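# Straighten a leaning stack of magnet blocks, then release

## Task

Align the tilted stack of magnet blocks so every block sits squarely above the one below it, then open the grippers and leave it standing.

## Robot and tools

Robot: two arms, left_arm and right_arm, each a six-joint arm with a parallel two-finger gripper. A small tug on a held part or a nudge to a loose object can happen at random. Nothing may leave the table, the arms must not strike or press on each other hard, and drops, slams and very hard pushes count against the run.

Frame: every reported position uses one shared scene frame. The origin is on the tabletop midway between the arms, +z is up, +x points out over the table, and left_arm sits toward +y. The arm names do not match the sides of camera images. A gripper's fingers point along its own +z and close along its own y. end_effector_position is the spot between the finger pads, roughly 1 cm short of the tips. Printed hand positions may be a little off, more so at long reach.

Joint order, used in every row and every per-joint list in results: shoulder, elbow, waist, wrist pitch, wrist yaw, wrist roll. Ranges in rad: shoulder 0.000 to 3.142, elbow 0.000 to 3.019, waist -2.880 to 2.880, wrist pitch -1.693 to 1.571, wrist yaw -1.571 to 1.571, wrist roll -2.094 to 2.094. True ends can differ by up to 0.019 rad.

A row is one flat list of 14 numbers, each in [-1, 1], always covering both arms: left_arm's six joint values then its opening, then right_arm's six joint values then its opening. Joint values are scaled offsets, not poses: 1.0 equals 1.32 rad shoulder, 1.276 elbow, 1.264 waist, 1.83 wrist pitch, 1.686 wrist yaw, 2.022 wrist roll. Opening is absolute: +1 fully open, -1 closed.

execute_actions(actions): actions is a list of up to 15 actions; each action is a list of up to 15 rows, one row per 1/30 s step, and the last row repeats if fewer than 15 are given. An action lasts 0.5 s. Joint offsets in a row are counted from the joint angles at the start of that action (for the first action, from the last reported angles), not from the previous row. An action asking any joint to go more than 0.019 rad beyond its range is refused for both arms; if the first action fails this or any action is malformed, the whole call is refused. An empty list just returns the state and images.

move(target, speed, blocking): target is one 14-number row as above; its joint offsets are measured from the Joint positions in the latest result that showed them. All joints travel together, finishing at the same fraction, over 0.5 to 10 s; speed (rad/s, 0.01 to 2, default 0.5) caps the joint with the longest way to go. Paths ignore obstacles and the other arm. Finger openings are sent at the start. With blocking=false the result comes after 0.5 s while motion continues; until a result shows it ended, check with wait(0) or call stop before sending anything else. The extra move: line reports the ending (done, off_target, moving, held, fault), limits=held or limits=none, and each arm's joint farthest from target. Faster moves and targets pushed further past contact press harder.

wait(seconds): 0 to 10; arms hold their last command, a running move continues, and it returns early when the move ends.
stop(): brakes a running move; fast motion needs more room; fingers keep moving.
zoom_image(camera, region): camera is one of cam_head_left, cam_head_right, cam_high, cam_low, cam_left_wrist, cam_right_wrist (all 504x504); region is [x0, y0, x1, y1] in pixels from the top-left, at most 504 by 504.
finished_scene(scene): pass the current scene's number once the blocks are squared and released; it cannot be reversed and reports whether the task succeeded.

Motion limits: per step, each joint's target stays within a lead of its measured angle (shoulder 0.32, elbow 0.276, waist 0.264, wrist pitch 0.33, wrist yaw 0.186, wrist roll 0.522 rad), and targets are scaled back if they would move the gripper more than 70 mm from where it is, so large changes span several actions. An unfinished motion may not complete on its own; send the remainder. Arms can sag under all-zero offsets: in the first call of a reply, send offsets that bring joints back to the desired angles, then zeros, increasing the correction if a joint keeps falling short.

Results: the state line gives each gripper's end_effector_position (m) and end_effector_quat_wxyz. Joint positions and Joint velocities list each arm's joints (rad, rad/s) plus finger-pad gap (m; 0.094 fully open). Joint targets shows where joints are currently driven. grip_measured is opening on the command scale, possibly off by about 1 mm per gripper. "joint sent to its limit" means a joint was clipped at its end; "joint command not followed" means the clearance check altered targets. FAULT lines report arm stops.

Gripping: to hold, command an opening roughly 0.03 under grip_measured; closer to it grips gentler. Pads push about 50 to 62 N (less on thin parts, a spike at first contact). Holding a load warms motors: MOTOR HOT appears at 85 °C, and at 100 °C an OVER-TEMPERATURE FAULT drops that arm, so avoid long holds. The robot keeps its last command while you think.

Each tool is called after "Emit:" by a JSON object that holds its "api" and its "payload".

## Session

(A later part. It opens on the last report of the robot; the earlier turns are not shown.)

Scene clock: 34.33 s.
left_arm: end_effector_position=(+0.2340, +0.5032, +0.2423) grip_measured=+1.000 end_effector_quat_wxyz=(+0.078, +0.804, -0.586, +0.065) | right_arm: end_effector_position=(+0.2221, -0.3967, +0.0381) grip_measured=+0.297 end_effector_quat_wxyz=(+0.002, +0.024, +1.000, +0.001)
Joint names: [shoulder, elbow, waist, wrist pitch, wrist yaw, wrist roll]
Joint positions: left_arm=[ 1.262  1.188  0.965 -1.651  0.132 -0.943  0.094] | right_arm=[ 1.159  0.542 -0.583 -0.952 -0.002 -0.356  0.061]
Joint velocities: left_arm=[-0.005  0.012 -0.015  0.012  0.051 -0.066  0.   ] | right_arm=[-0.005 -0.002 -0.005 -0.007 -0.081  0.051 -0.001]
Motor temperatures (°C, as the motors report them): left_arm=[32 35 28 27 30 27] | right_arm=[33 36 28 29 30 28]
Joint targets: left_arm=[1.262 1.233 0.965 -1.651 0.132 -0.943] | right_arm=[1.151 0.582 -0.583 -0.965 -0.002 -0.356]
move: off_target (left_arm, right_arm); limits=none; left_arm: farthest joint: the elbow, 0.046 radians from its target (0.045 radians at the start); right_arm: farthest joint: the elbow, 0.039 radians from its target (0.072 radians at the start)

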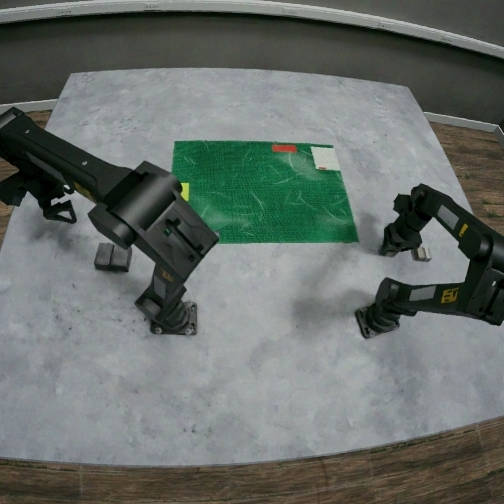

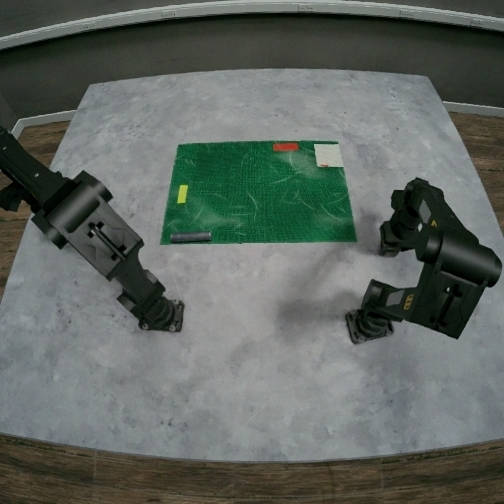

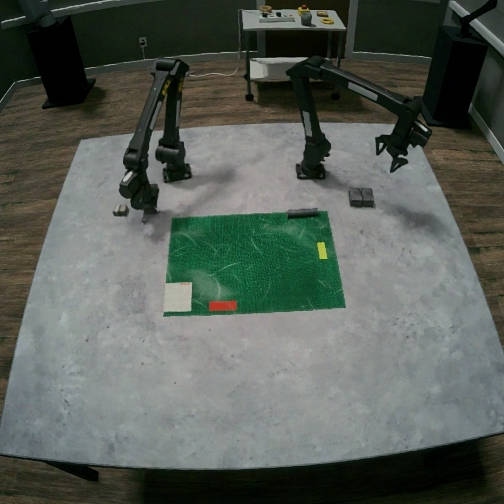

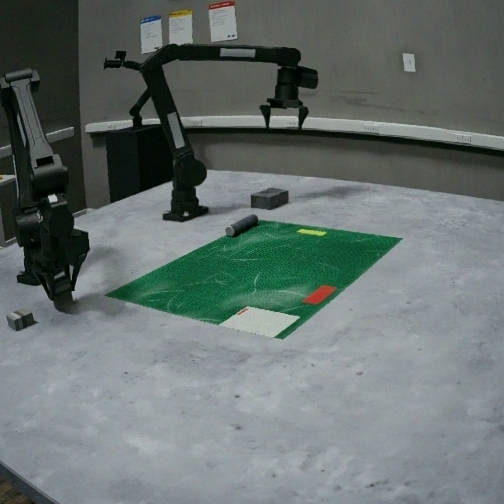

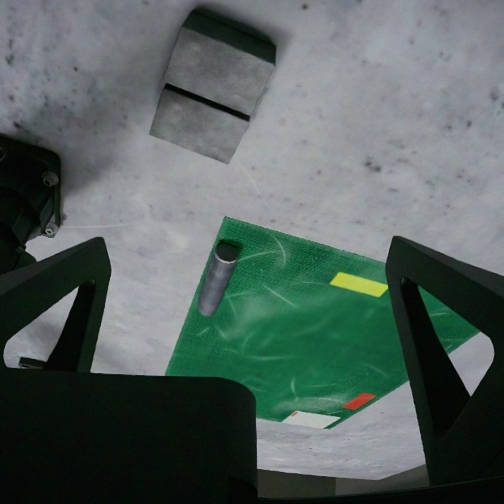

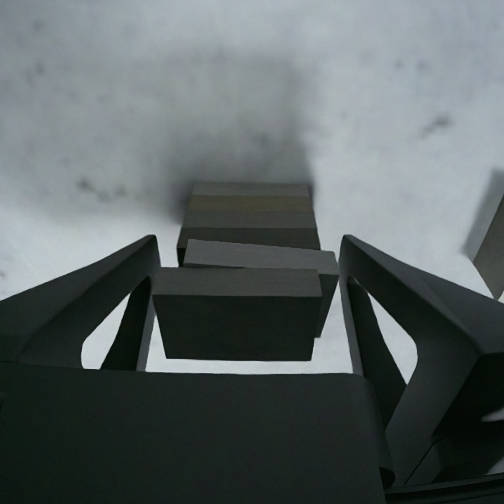

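Squeeze long, then roll and close near on short axis.

Emit:
{"api": "execute_actions", "payload": {"actions": [[[0,0.035,0,0,0,0,1,0,0.015,0,0,0,0,0.02]],[[0,0.035,0,0,0,0,1,0,0.015,0,0,0,0,-0.35]],[[0,0.035,0,0,0,0,1,0,0.015,0,0,0,0,-0.35]],[[0,0.035,0,0,0,0,1,0,0.015,0,0,0,0,0.6]]]}}

Emit:
{"api": "move", "payload": {"target": [0,0.035,0,0,0,0,1,0,0.015,0,0,0,0.783,0.6], "speed": 1.2}}

Emit:
{"api": "execute_actions", "payload": {"actions": [[[0,0.035,0,0,0,0,1,0,0.015,0,0,0,0,-0.2]]]}}

Scene clock: 37.47 s.
left_arm: end_effector_position=(+0.2340, +0.5032, +0.2423) grip_measured=+1.000 end_effector_quat_wxyz=(+0.078, +0.804, -0.586, +0.065) | right_arm: end_effector_position=(+0.2221, -0.3968, +0.0381) grip_measured=+0.597 end_effector_quat_wxyz=(+0.001, +0.024, +1.000, +0.000)
Joint names: [shoulder, elbow, waist, wrist pitch, wrist yaw, wrist roll]
Joint positions: left_arm=[ 1.262  1.188  0.965 -1.651  0.132 -0.943  0.094] | right_arm=[ 1.159  0.542 -0.583 -0.952 -0.002 -0.356  0.075]
Joint velocities: left_arm=[-0.005 -0.012 -0.015 -0.012  0.007  0.007  0.   ] | right_arm=[-0.015 -0.007 -0.005 -0.007 -0.007 -0.007  0.001]
Motor temperatures (°C, as the motors report them): left_arm=[32 35 28 27 30 27] | right_arm=[33 36 28 29 30 28]
Joint targets: left_arm=[1.262 1.233 0.965 -1.651 0.132 -0.943] | right_arm=[1.159 0.561 -0.583 -0.952 -0.002 -0.356]

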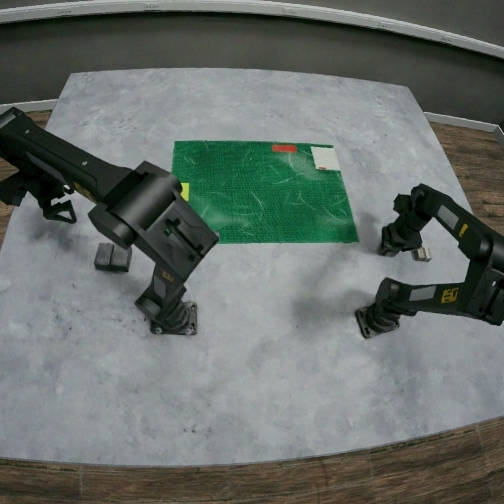

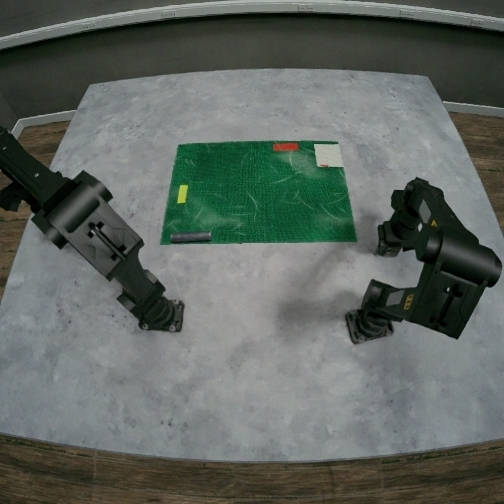

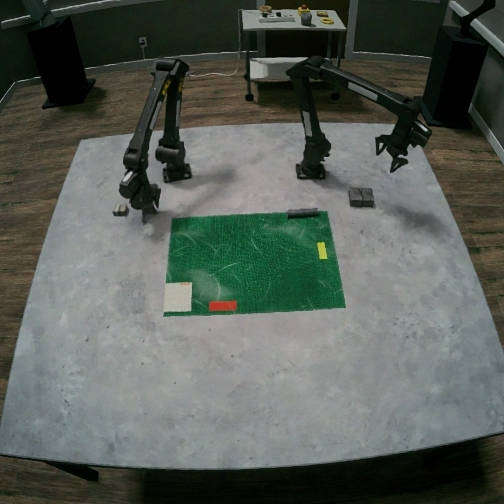

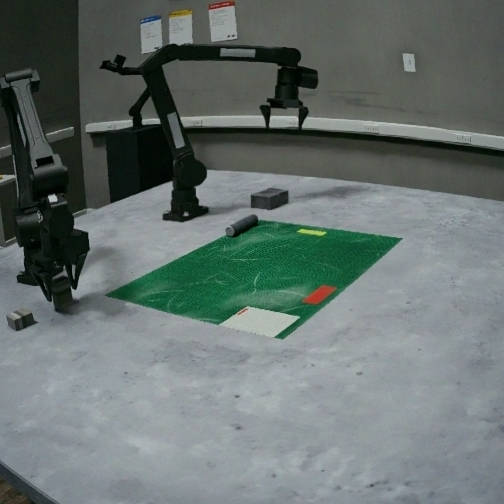

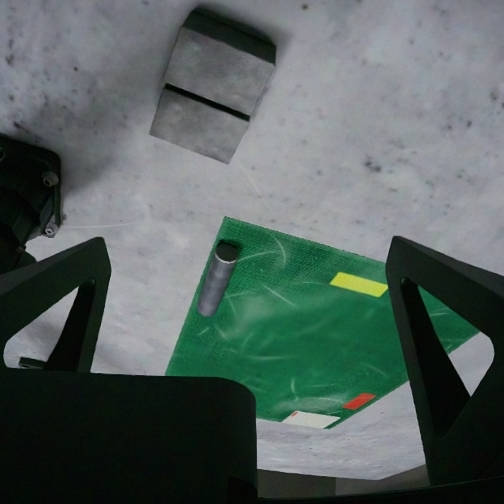

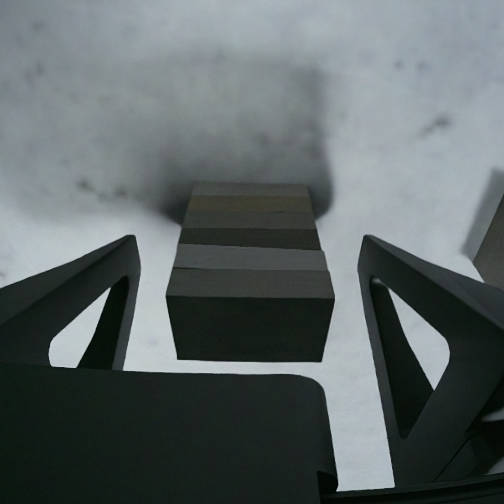

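Scene clock: 39.77 s.
left_arm: end_effector_position=(+0.2334, +0.5025, +0.2411) grip_measured=+1.000 end_effector_quat_wxyz=(+0.079, +0.804, -0.586, +0.065) | right_arm: end_effector_position=(+0.2221, -0.3968, +0.0381) grip_measured=+0.597 end_effector_quat_wxyz=(+0.001, +0.724, +0.690, +0.001)
Joint names: [shoulder, elbow, waist, wrist pitch, wrist yaw, wrist roll]
Joint positions: left_arm=[ 1.262  1.185  0.965 -1.651  0.132 -0.943  0.094] | right_arm=[ 1.159  0.542 -0.583 -0.952 -0.002  1.214  0.075]
Joint velocities: left_arm=[ 0.005 -0.002 -0.015 -0.017 -0.037 -0.051  0.   ] | right_arm=[-0.005 -0.017 -0.005 -0.012 -0.037 -0.037  0.001]
Motor temperatures (°C, as the motors report them): left_arm=[32 35 28 27 30 27] | right_arm=[33 37 28 29 30 28]
Joint targets: left_arm=[1.262 1.233 0.965 -1.651 0.132 -0.943] | right_arm=[1.159 0.561 -0.583 -0.952 -0.002 1.227]
move: off_target (left_arm); limits=none; left_arm: farthest joint: the elbow, 0.048 radians from its target (0.045 radians at the start); right_arm: farthest joint: the elbow, 0.019 radians from its target (0.019 radians at the start)

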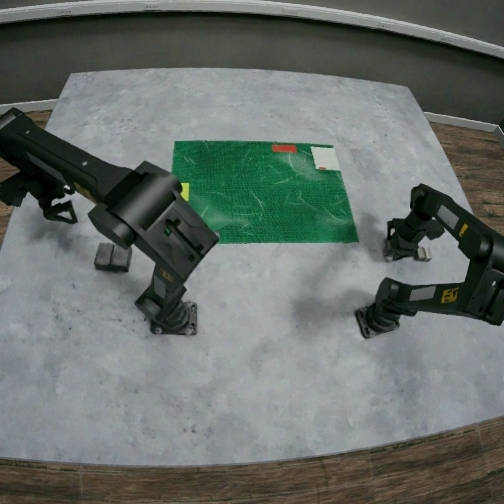

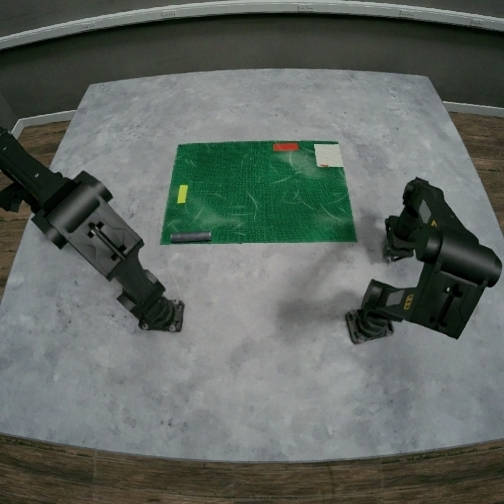

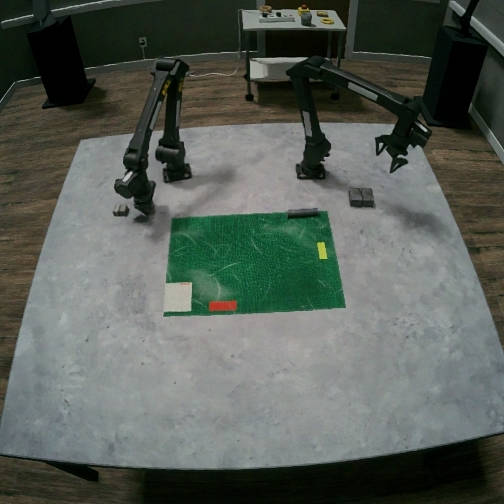

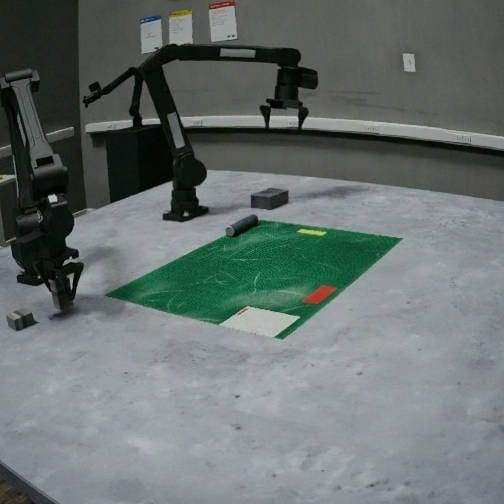

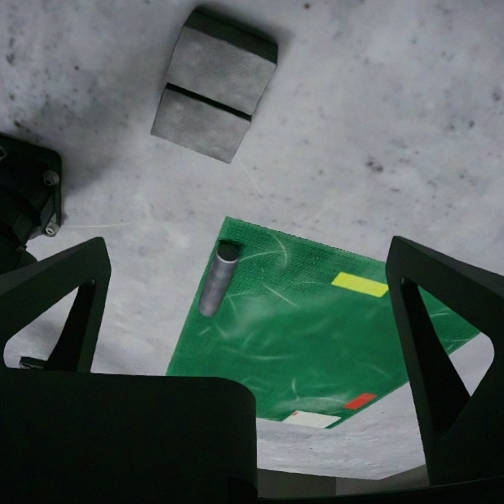

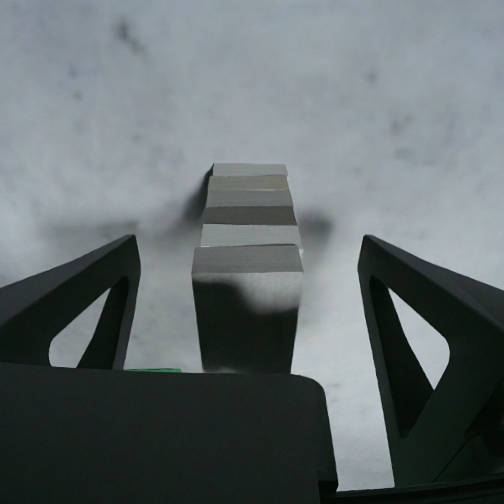

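Scene clock: 40.27 s.
left_arm: end_effector_position=(+0.2334, +0.5025, +0.2411) grip_measured=+1.000 end_effector_quat_wxyz=(+0.079, +0.804, -0.586, +0.065) | right_arm: end_effector_position=(+0.2221, -0.3968, +0.0381) grip_measured=-0.197 end_effector_quat_wxyz=(+0.001, +0.724, +0.690, +0.001)
Joint names: [shoulder, elbow, waist, wrist pitch, wrist yaw, wrist roll]
Joint positions: left_arm=[ 1.262  1.185  0.965 -1.651  0.132 -0.943  0.094] | right_arm=[ 1.159  0.542 -0.583 -0.952 -0.002  1.214  0.038]
Joint velocities: left_arm=[ 0.005 -0.007  0.005 -0.012 -0.051 -0.037  0.   ] | right_arm=[-0.005 -0.012 -0.005  0.017 -0.051 -0.007 -0.001]
Motor temperatures (°C, as the motors report them): left_arm=[32 35 28 27 30 27] | right_arm=[33 37 28 29 30 28]
Joint targets: left_arm=[1.262 1.229 0.965 -1.651 0.132 -0.943] | right_arm=[1.159 0.561 -0.583 -0.952 -0.002 1.214]

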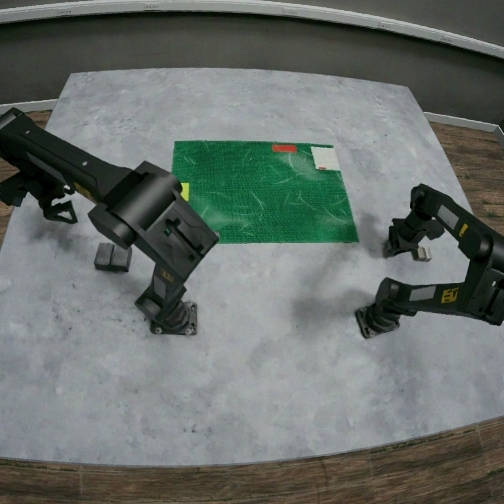

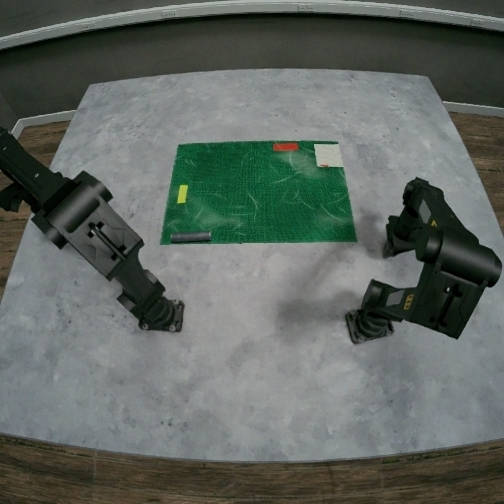

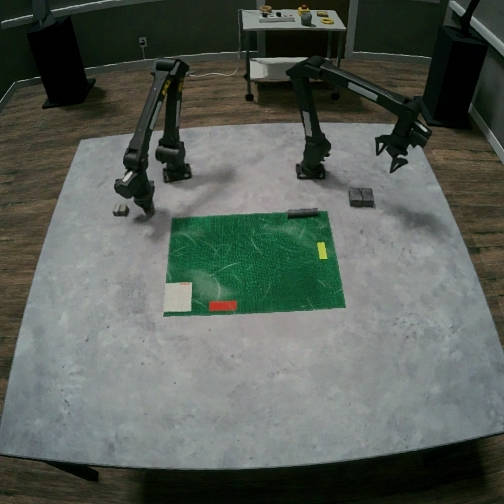

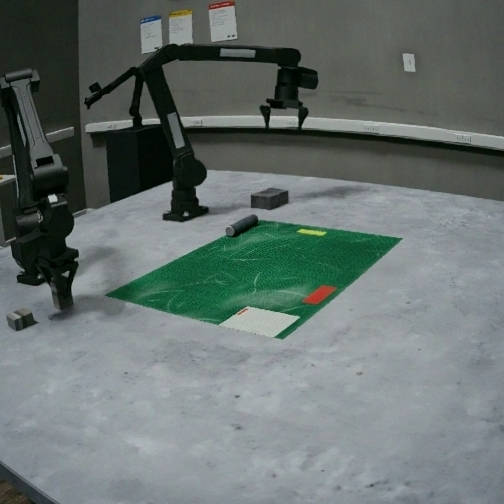

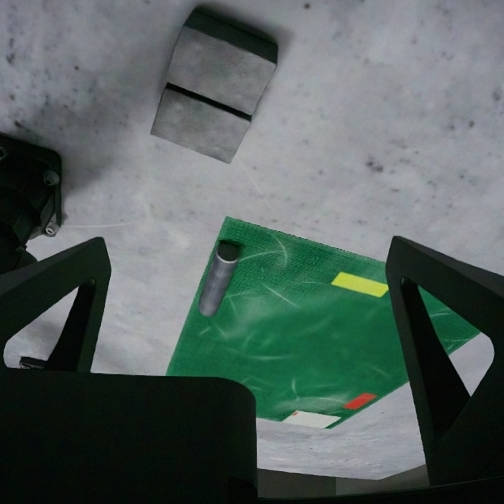

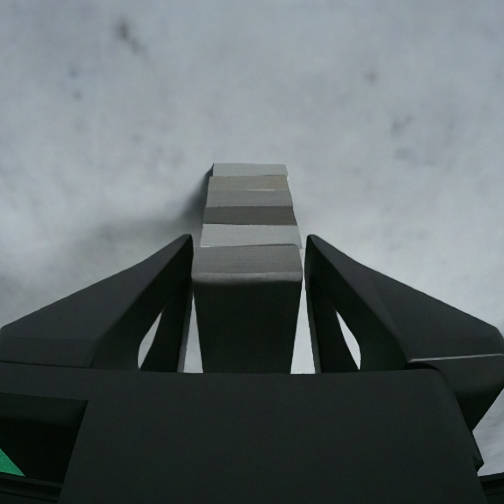

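Emit:
{"api": "execute_actions", "payload": {"actions": [[[0,0.035,0,0,0,0,1,0,0.015,0,0,0,0,-0.42]],[[0,0.035,0,0,0,0,1,0,0.015,0,0,0,0,-0.65]],[[0,0.035,0,0,0,0,1,0,0.015,0,0,0,0,-0.1]]]}}

Emit:
{"api": "move", "payload": {"target": [0,0.035,0,0,0,0,1,0.056,-0.028,0,0.063,0,0,-0.1], "speed": 0.12}}

Emit:
{"api": "zoom_image", "payload": {"camera": "cam_right_wrist", "region": [150,160,350,380]}}

Emit:
{"api": "zoom_image", "payload": {"camera": "cam_low", "region": [30,260,90,320]}}

Scene clock: 42.97 s.
left_arm: end_effector_position=(+0.2334, +0.5025, +0.2411) grip_measured=+1.000 end_effector_quat_wxyz=(+0.079, +0.804, -0.586, +0.065) | right_arm: end_effector_position=(+0.2221, -0.3968, +0.0381) grip_measured=-0.103 end_effector_quat_wxyz=(+0.001, +0.724, +0.690, +0.001)
Joint names: [shoulder, elbow, waist, wrist pitch, wrist yaw, wrist roll]
Joint positions: left_arm=[ 1.262  1.185  0.965 -1.651  0.132 -0.943  0.094] | right_arm=[ 1.159  0.542 -0.583 -0.952 -0.002  1.214  0.042]
Joint velocities: left_arm=[-0.015 -0.002 -0.015  0.017 -0.022 -0.037  0.   ] | right_arm=[-0.005 -0.007 -0.034  0.012 -0.022  0.037  0.   ]
Motor temperatures (°C, as the motors report them): left_arm=[32 35 28 27 30 27] | right_arm=[33 37 28 29 30 28]
Joint targets: left_arm=[1.262 1.229 0.965 -1.651 0.132 -0.943] | right_arm=[1.159 0.561 -0.583 -0.952 -0.002 1.214]

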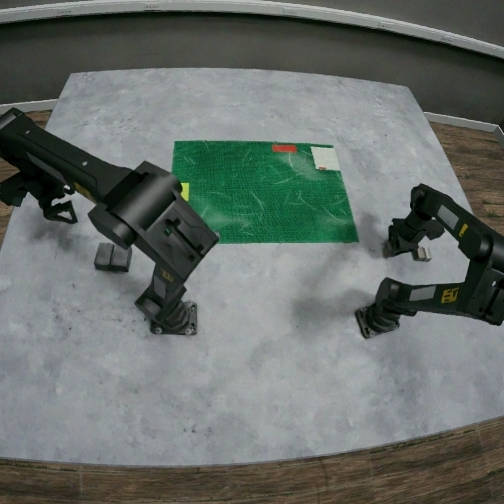

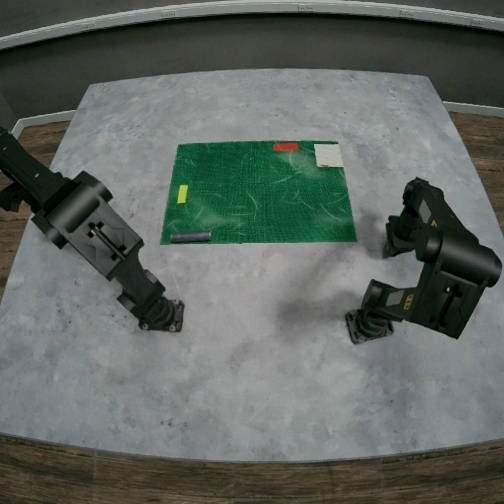

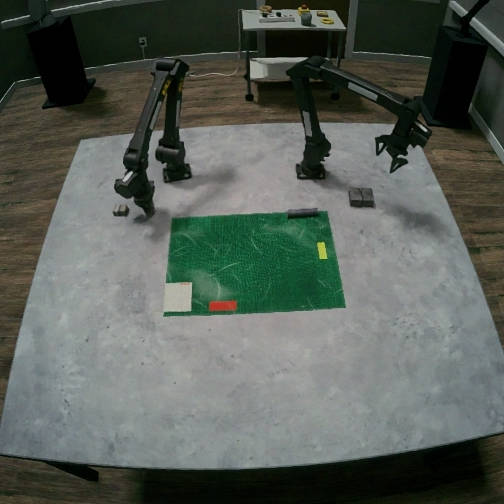

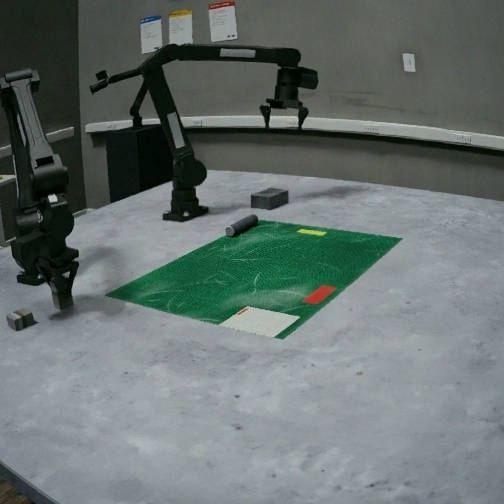

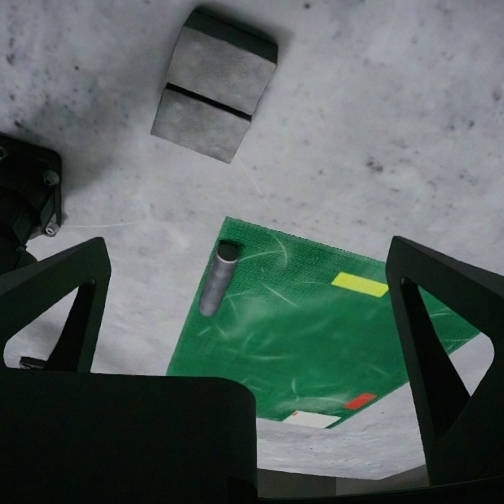

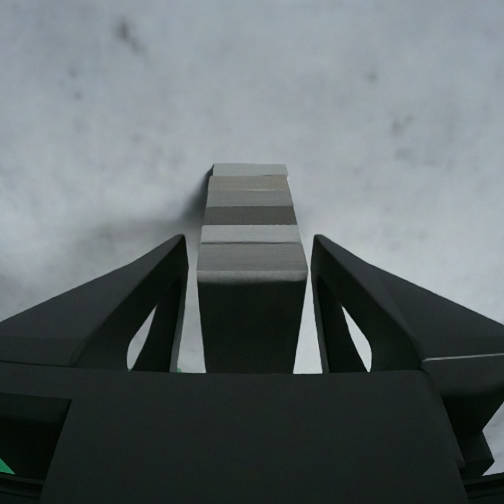

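Scene clock: 44.20 s.
left_arm: end_effector_position=(+0.2332, +0.5022, +0.2407) grip_measured=+1.000 end_effector_quat_wxyz=(+0.080, +0.804, -0.585, +0.065) | right_arm: end_effector_position=(+0.2227, -0.3970, +0.0141) grip_measured=-0.103 end_effector_quat_wxyz=(+0.001, +0.724, +0.690, +0.001)
Joint names: [shoulder, elbow, waist, wrist pitch, wrist yaw, wrist roll]
Joint positions: left_arm=[ 1.262  1.183  0.965 -1.651  0.132 -0.943  0.094] | right_arm=[ 1.22   0.508 -0.583 -0.856 -0.002  1.214  0.042]
Joint velocities: left_arm=[-0.005 -0.007 -0.015 -0.017  0.007 -0.022  0.   ] | right_arm=[-0.005  0.007  0.005  0.002  0.007 -0.051 -0.   ]
Motor temperatures (°C, as the motors report them): left_arm=[32 35 28 27 30 27] | right_arm=[33 37 28 29 30 28]
Joint targets: left_arm=[1.262 1.229 0.965 -1.651 0.132 -0.943] | right_arm=[1.232 0.506 -0.583 -0.837 -0.002 1.214]
move: off_target (left_arm); limits=none; left_arm: farthest joint: the elbow, 0.046 radians from its target (0.045 radians at the start); right_arm: farthest joint: the wrist pitch, 0.019 radians from its target (0.115 radians at the start)

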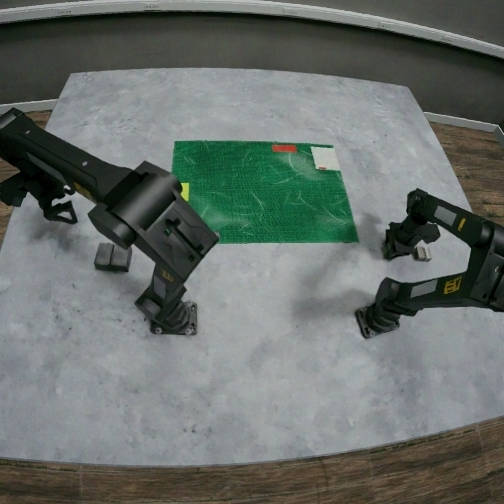

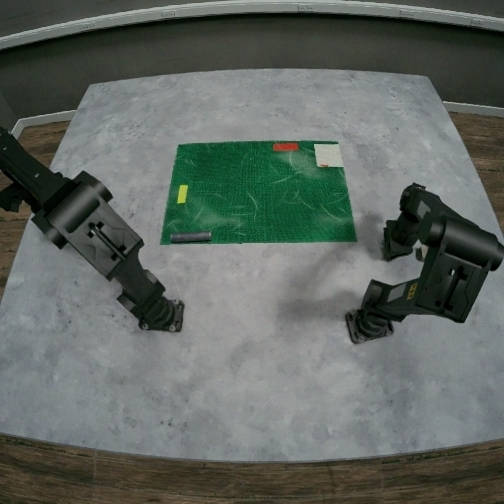

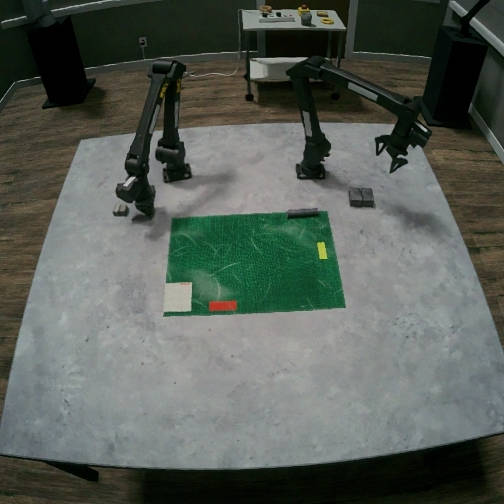

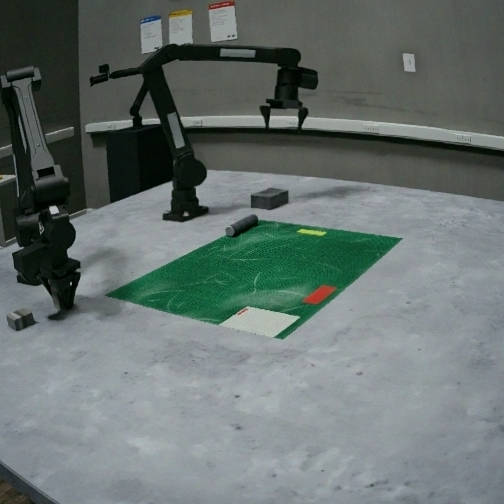

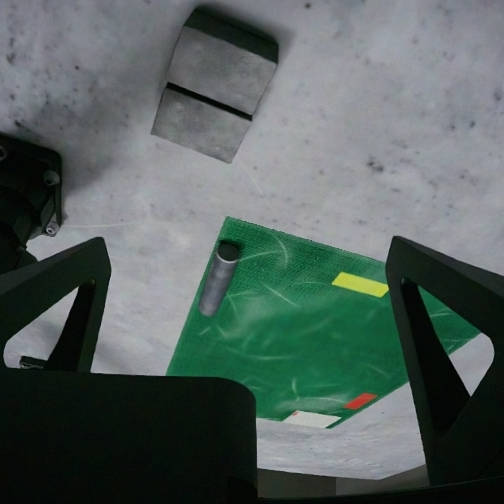

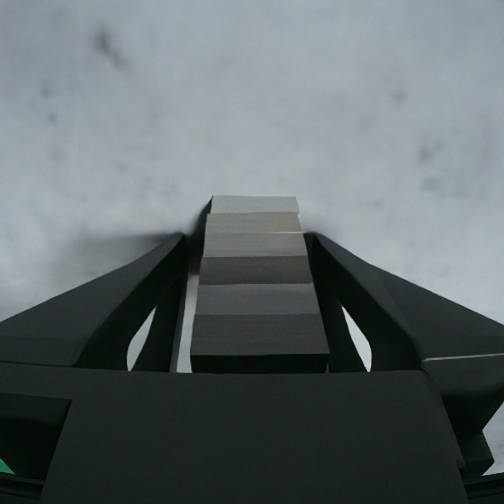

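Region (150, 160, 350, 380) of cam_right_wrist's 504x504 image, scaled by 2.291, with more detail than that image has; it fills the left 458 columns of this view, and the rest is white.

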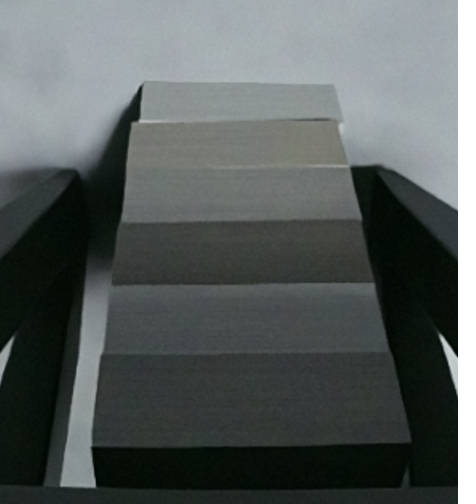

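Region (30, 260, 90, 320) of cam_low's 504x504 image, scaled by 8.400, with more detail than that image has.

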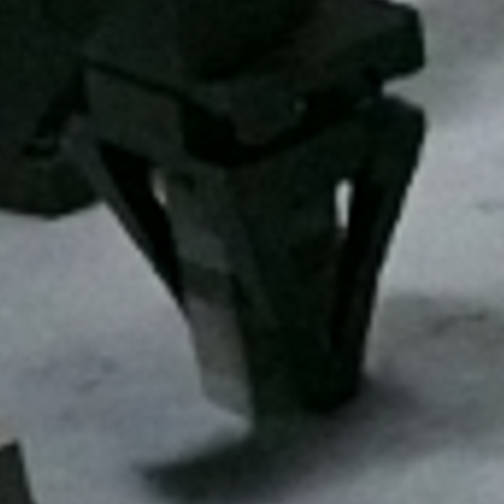

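Emit:
{"api": "execute_actions", "payload": {"actions": [[[0,0.035,0,0,0,0,1,0,0.01,0,0,0,0,-0.42]],[[0,0,0,0,0,0,1,0,0,0,0,0,0,-0.65]],[[0,0,0,0,0,0,1,0,0,0,0,0,0,-0.65]],[[0,0,0,0,0,0,1,0,0,0,0,0,0,-0.3]],[[0,0,0,0,0,0,1,0,0,0,0,0,0,0.6]]]}}

Emit:
{"api": "move", "payload": {"target": [0,0.035,0,0,0,0,1,-0.11,0.15,0,-0.15,0,0,0.6]}}

Scene clock: 49.33 s.
left_arm: end_effector_position=(+0.2300, +0.4980, +0.2341) grip_measured=+1.000 end_effector_quat_wxyz=(+0.089, +0.804, -0.584, +0.065) | right_arm: end_effector_position=(+0.2228, -0.3973, +0.0145) grip_measured=+0.597 end_effector_quat_wxyz=(+0.002, +0.724, +0.690, +0.001)
Joint names: [shoulder, elbow, waist, wrist pitch, wrist yaw, wrist roll]
Joint positions: left_arm=[ 1.262  1.164  0.965 -1.651  0.132 -0.943  0.094] | right_arm=[ 1.217  0.508 -0.583 -0.856 -0.001  1.214  0.075]
Joint velocities: left_arm=[ 0.005  0.012 -0.005 -0.017 -0.022  0.037  0.   ] | right_arm=[-0.015 -0.002 -0.015  0.007  0.007 -0.051  0.   ]
Motor temperatures (°C, as the motors report them): left_arm=[32 35 28 27 30 27] | right_arm=[33 36 28 29 30 28]
Joint targets: left_arm=[1.262 1.169 0.965 -1.651 0.132 -0.943] | right_arm=[1.220 0.508 -0.583 -0.856 -0.001 1.214]

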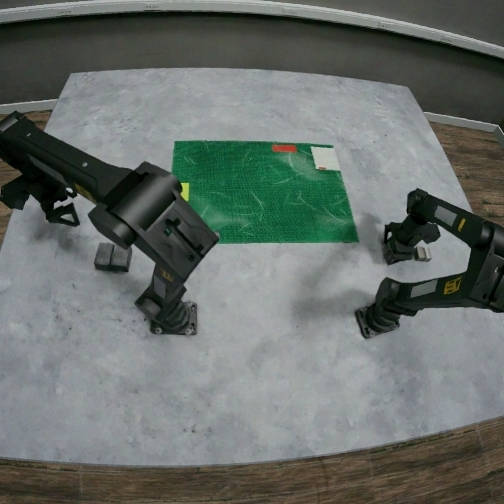

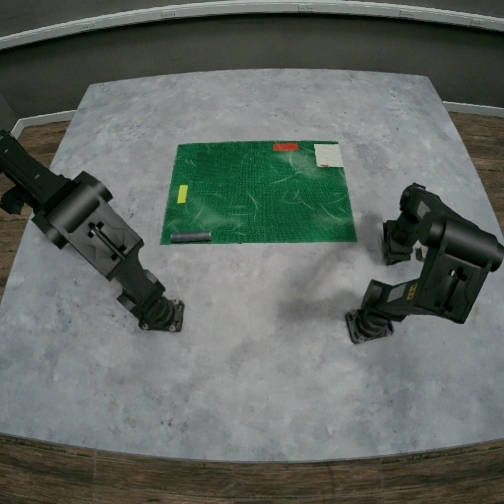

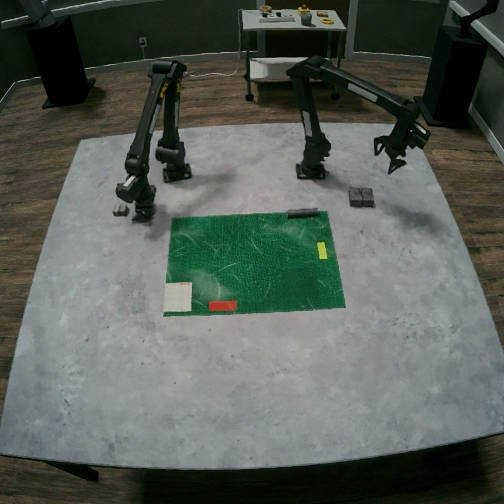

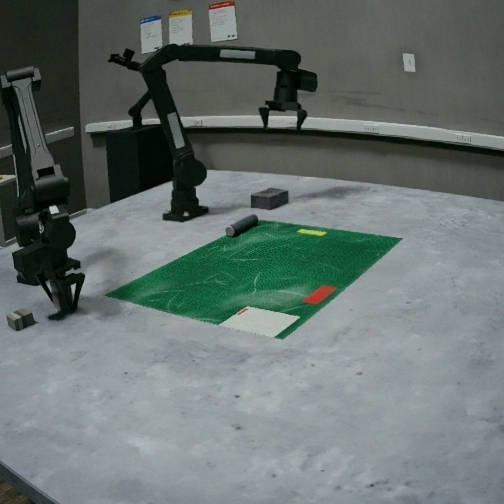

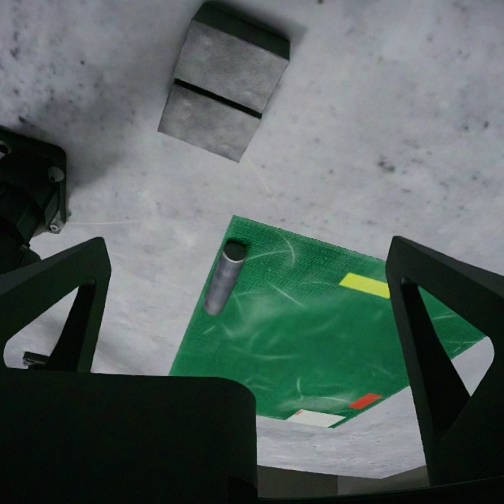

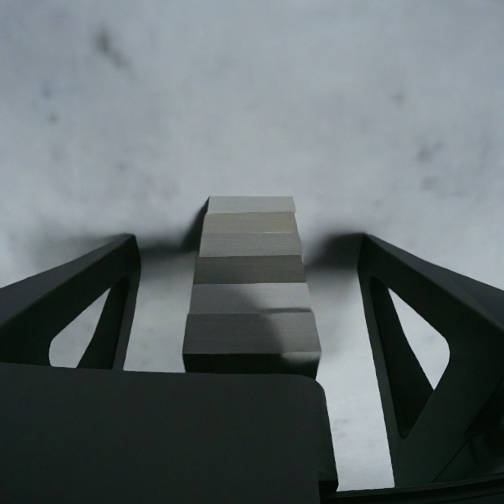

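Scene clock: 50.37 s.
left_arm: end_effector_position=(+0.2298, +0.4976, +0.2336) grip_measured=+1.000 end_effector_quat_wxyz=(+0.090, +0.804, -0.584, +0.065) | right_arm: end_effector_position=(+0.2371, -0.4034, +0.0971) grip_measured=+0.597 end_effector_quat_wxyz=(+0.019, +0.724, +0.690, +0.009)
Joint names: [shoulder, elbow, waist, wrist pitch, wrist yaw, wrist roll]
Joint positions: left_arm=[ 1.262  1.162  0.965 -1.651  0.132 -0.943  0.094] | right_arm=[ 1.073  0.661 -0.583 -1.117 -0.001  1.214  0.075]
Joint velocities: left_arm=[ 0.005  0.002 -0.015  0.002  0.037 -0.037  0.   ] | right_arm=[ 0.005  0.002 -0.005  0.007  0.081 -0.022 -0.002]
Motor temperatures (°C, as the motors report them): left_arm=[32 35 28 27 30 27] | right_arm=[33 37 28 29 30 28]
Joint targets: left_arm=[1.262 1.209 0.965 -1.651 0.132 -0.943] | right_arm=[1.072 0.699 -0.583 -1.130 -0.001 1.214]
move: off_target (left_arm, right_arm); limits=none; left_arm: farthest joint: the elbow, 0.046 radians from its target (0.045 radians at the start); right_arm: farthest joint: the elbow, 0.038 radians from its target (0.192 radians at the start)

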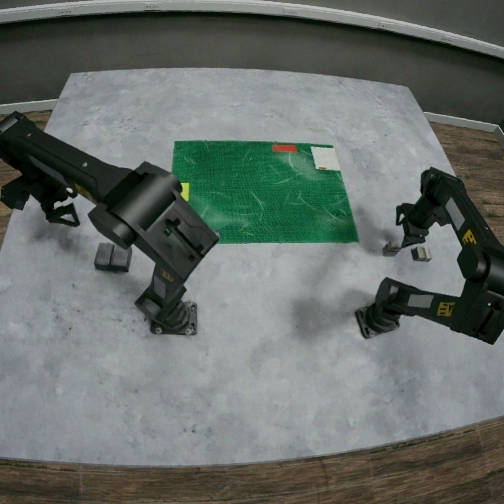

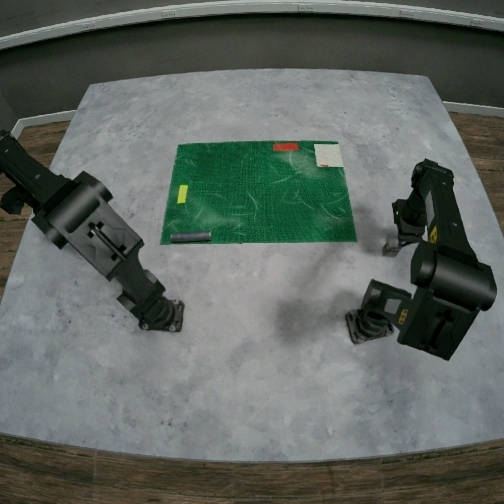

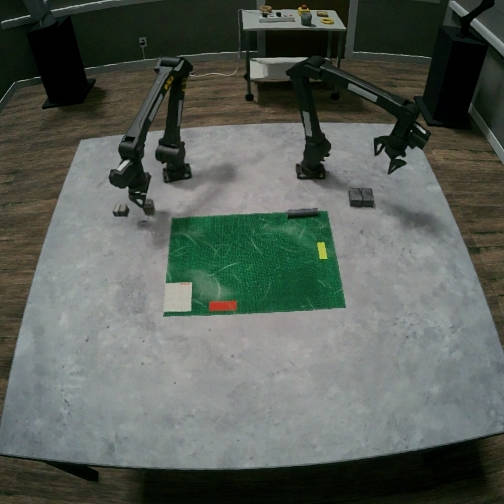

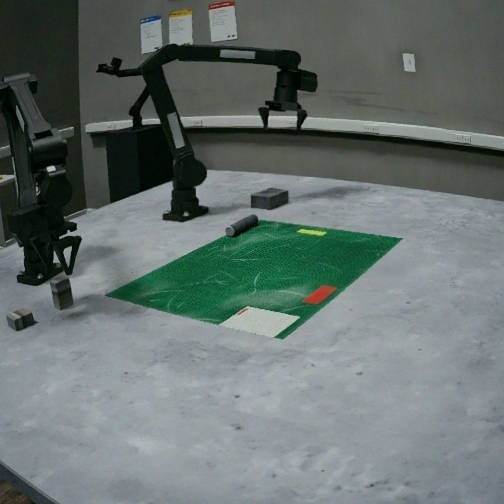

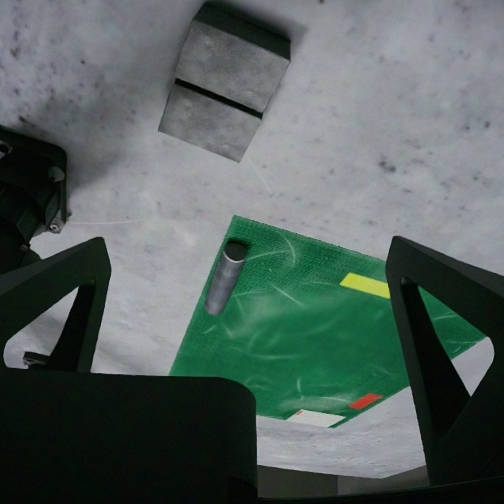

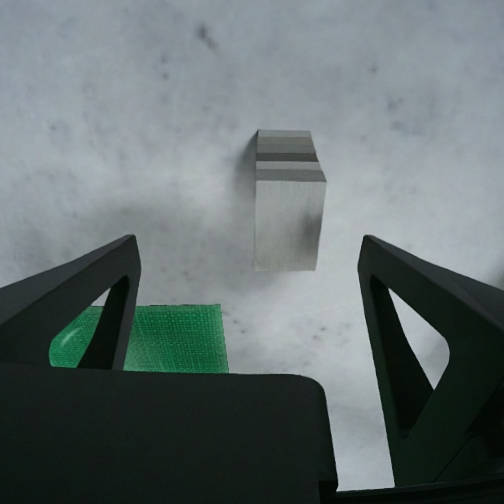

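Emit:
{"api": "zoom_image", "payload": {"camera": "cam_right_wrist", "region": [230,110,350,230]}}

Emit:
{"api": "zoom_image", "payload": {"camera": "cam_low", "region": [35,265,95,325]}}

Region (230, 110, 350, 230) of cam_right_wrist's 504x504 image, scaled by 4.200, with more detail than that image has.

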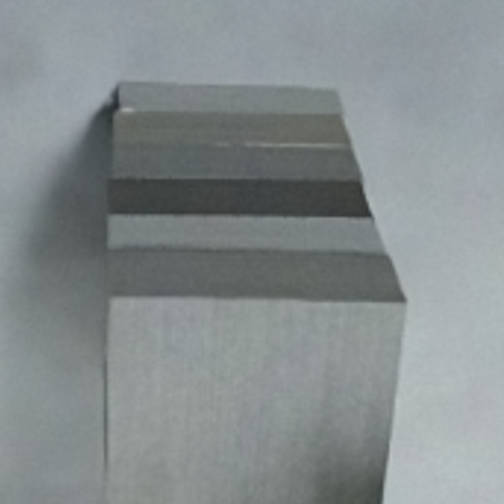

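Region (35, 265, 95, 325) of cam_low's 504x504 image, scaled by 8.400, with more detail than that image has.

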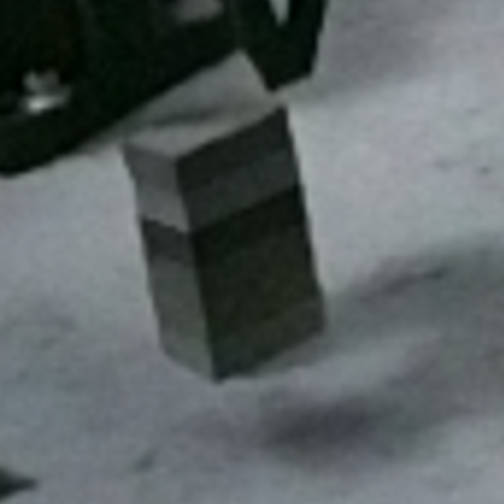

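The remaining offsets are about half a millimetre or less.

Emit:
{"api": "finished_scene", "payload": {"scene": 2}}

The scene is finished: the task was done.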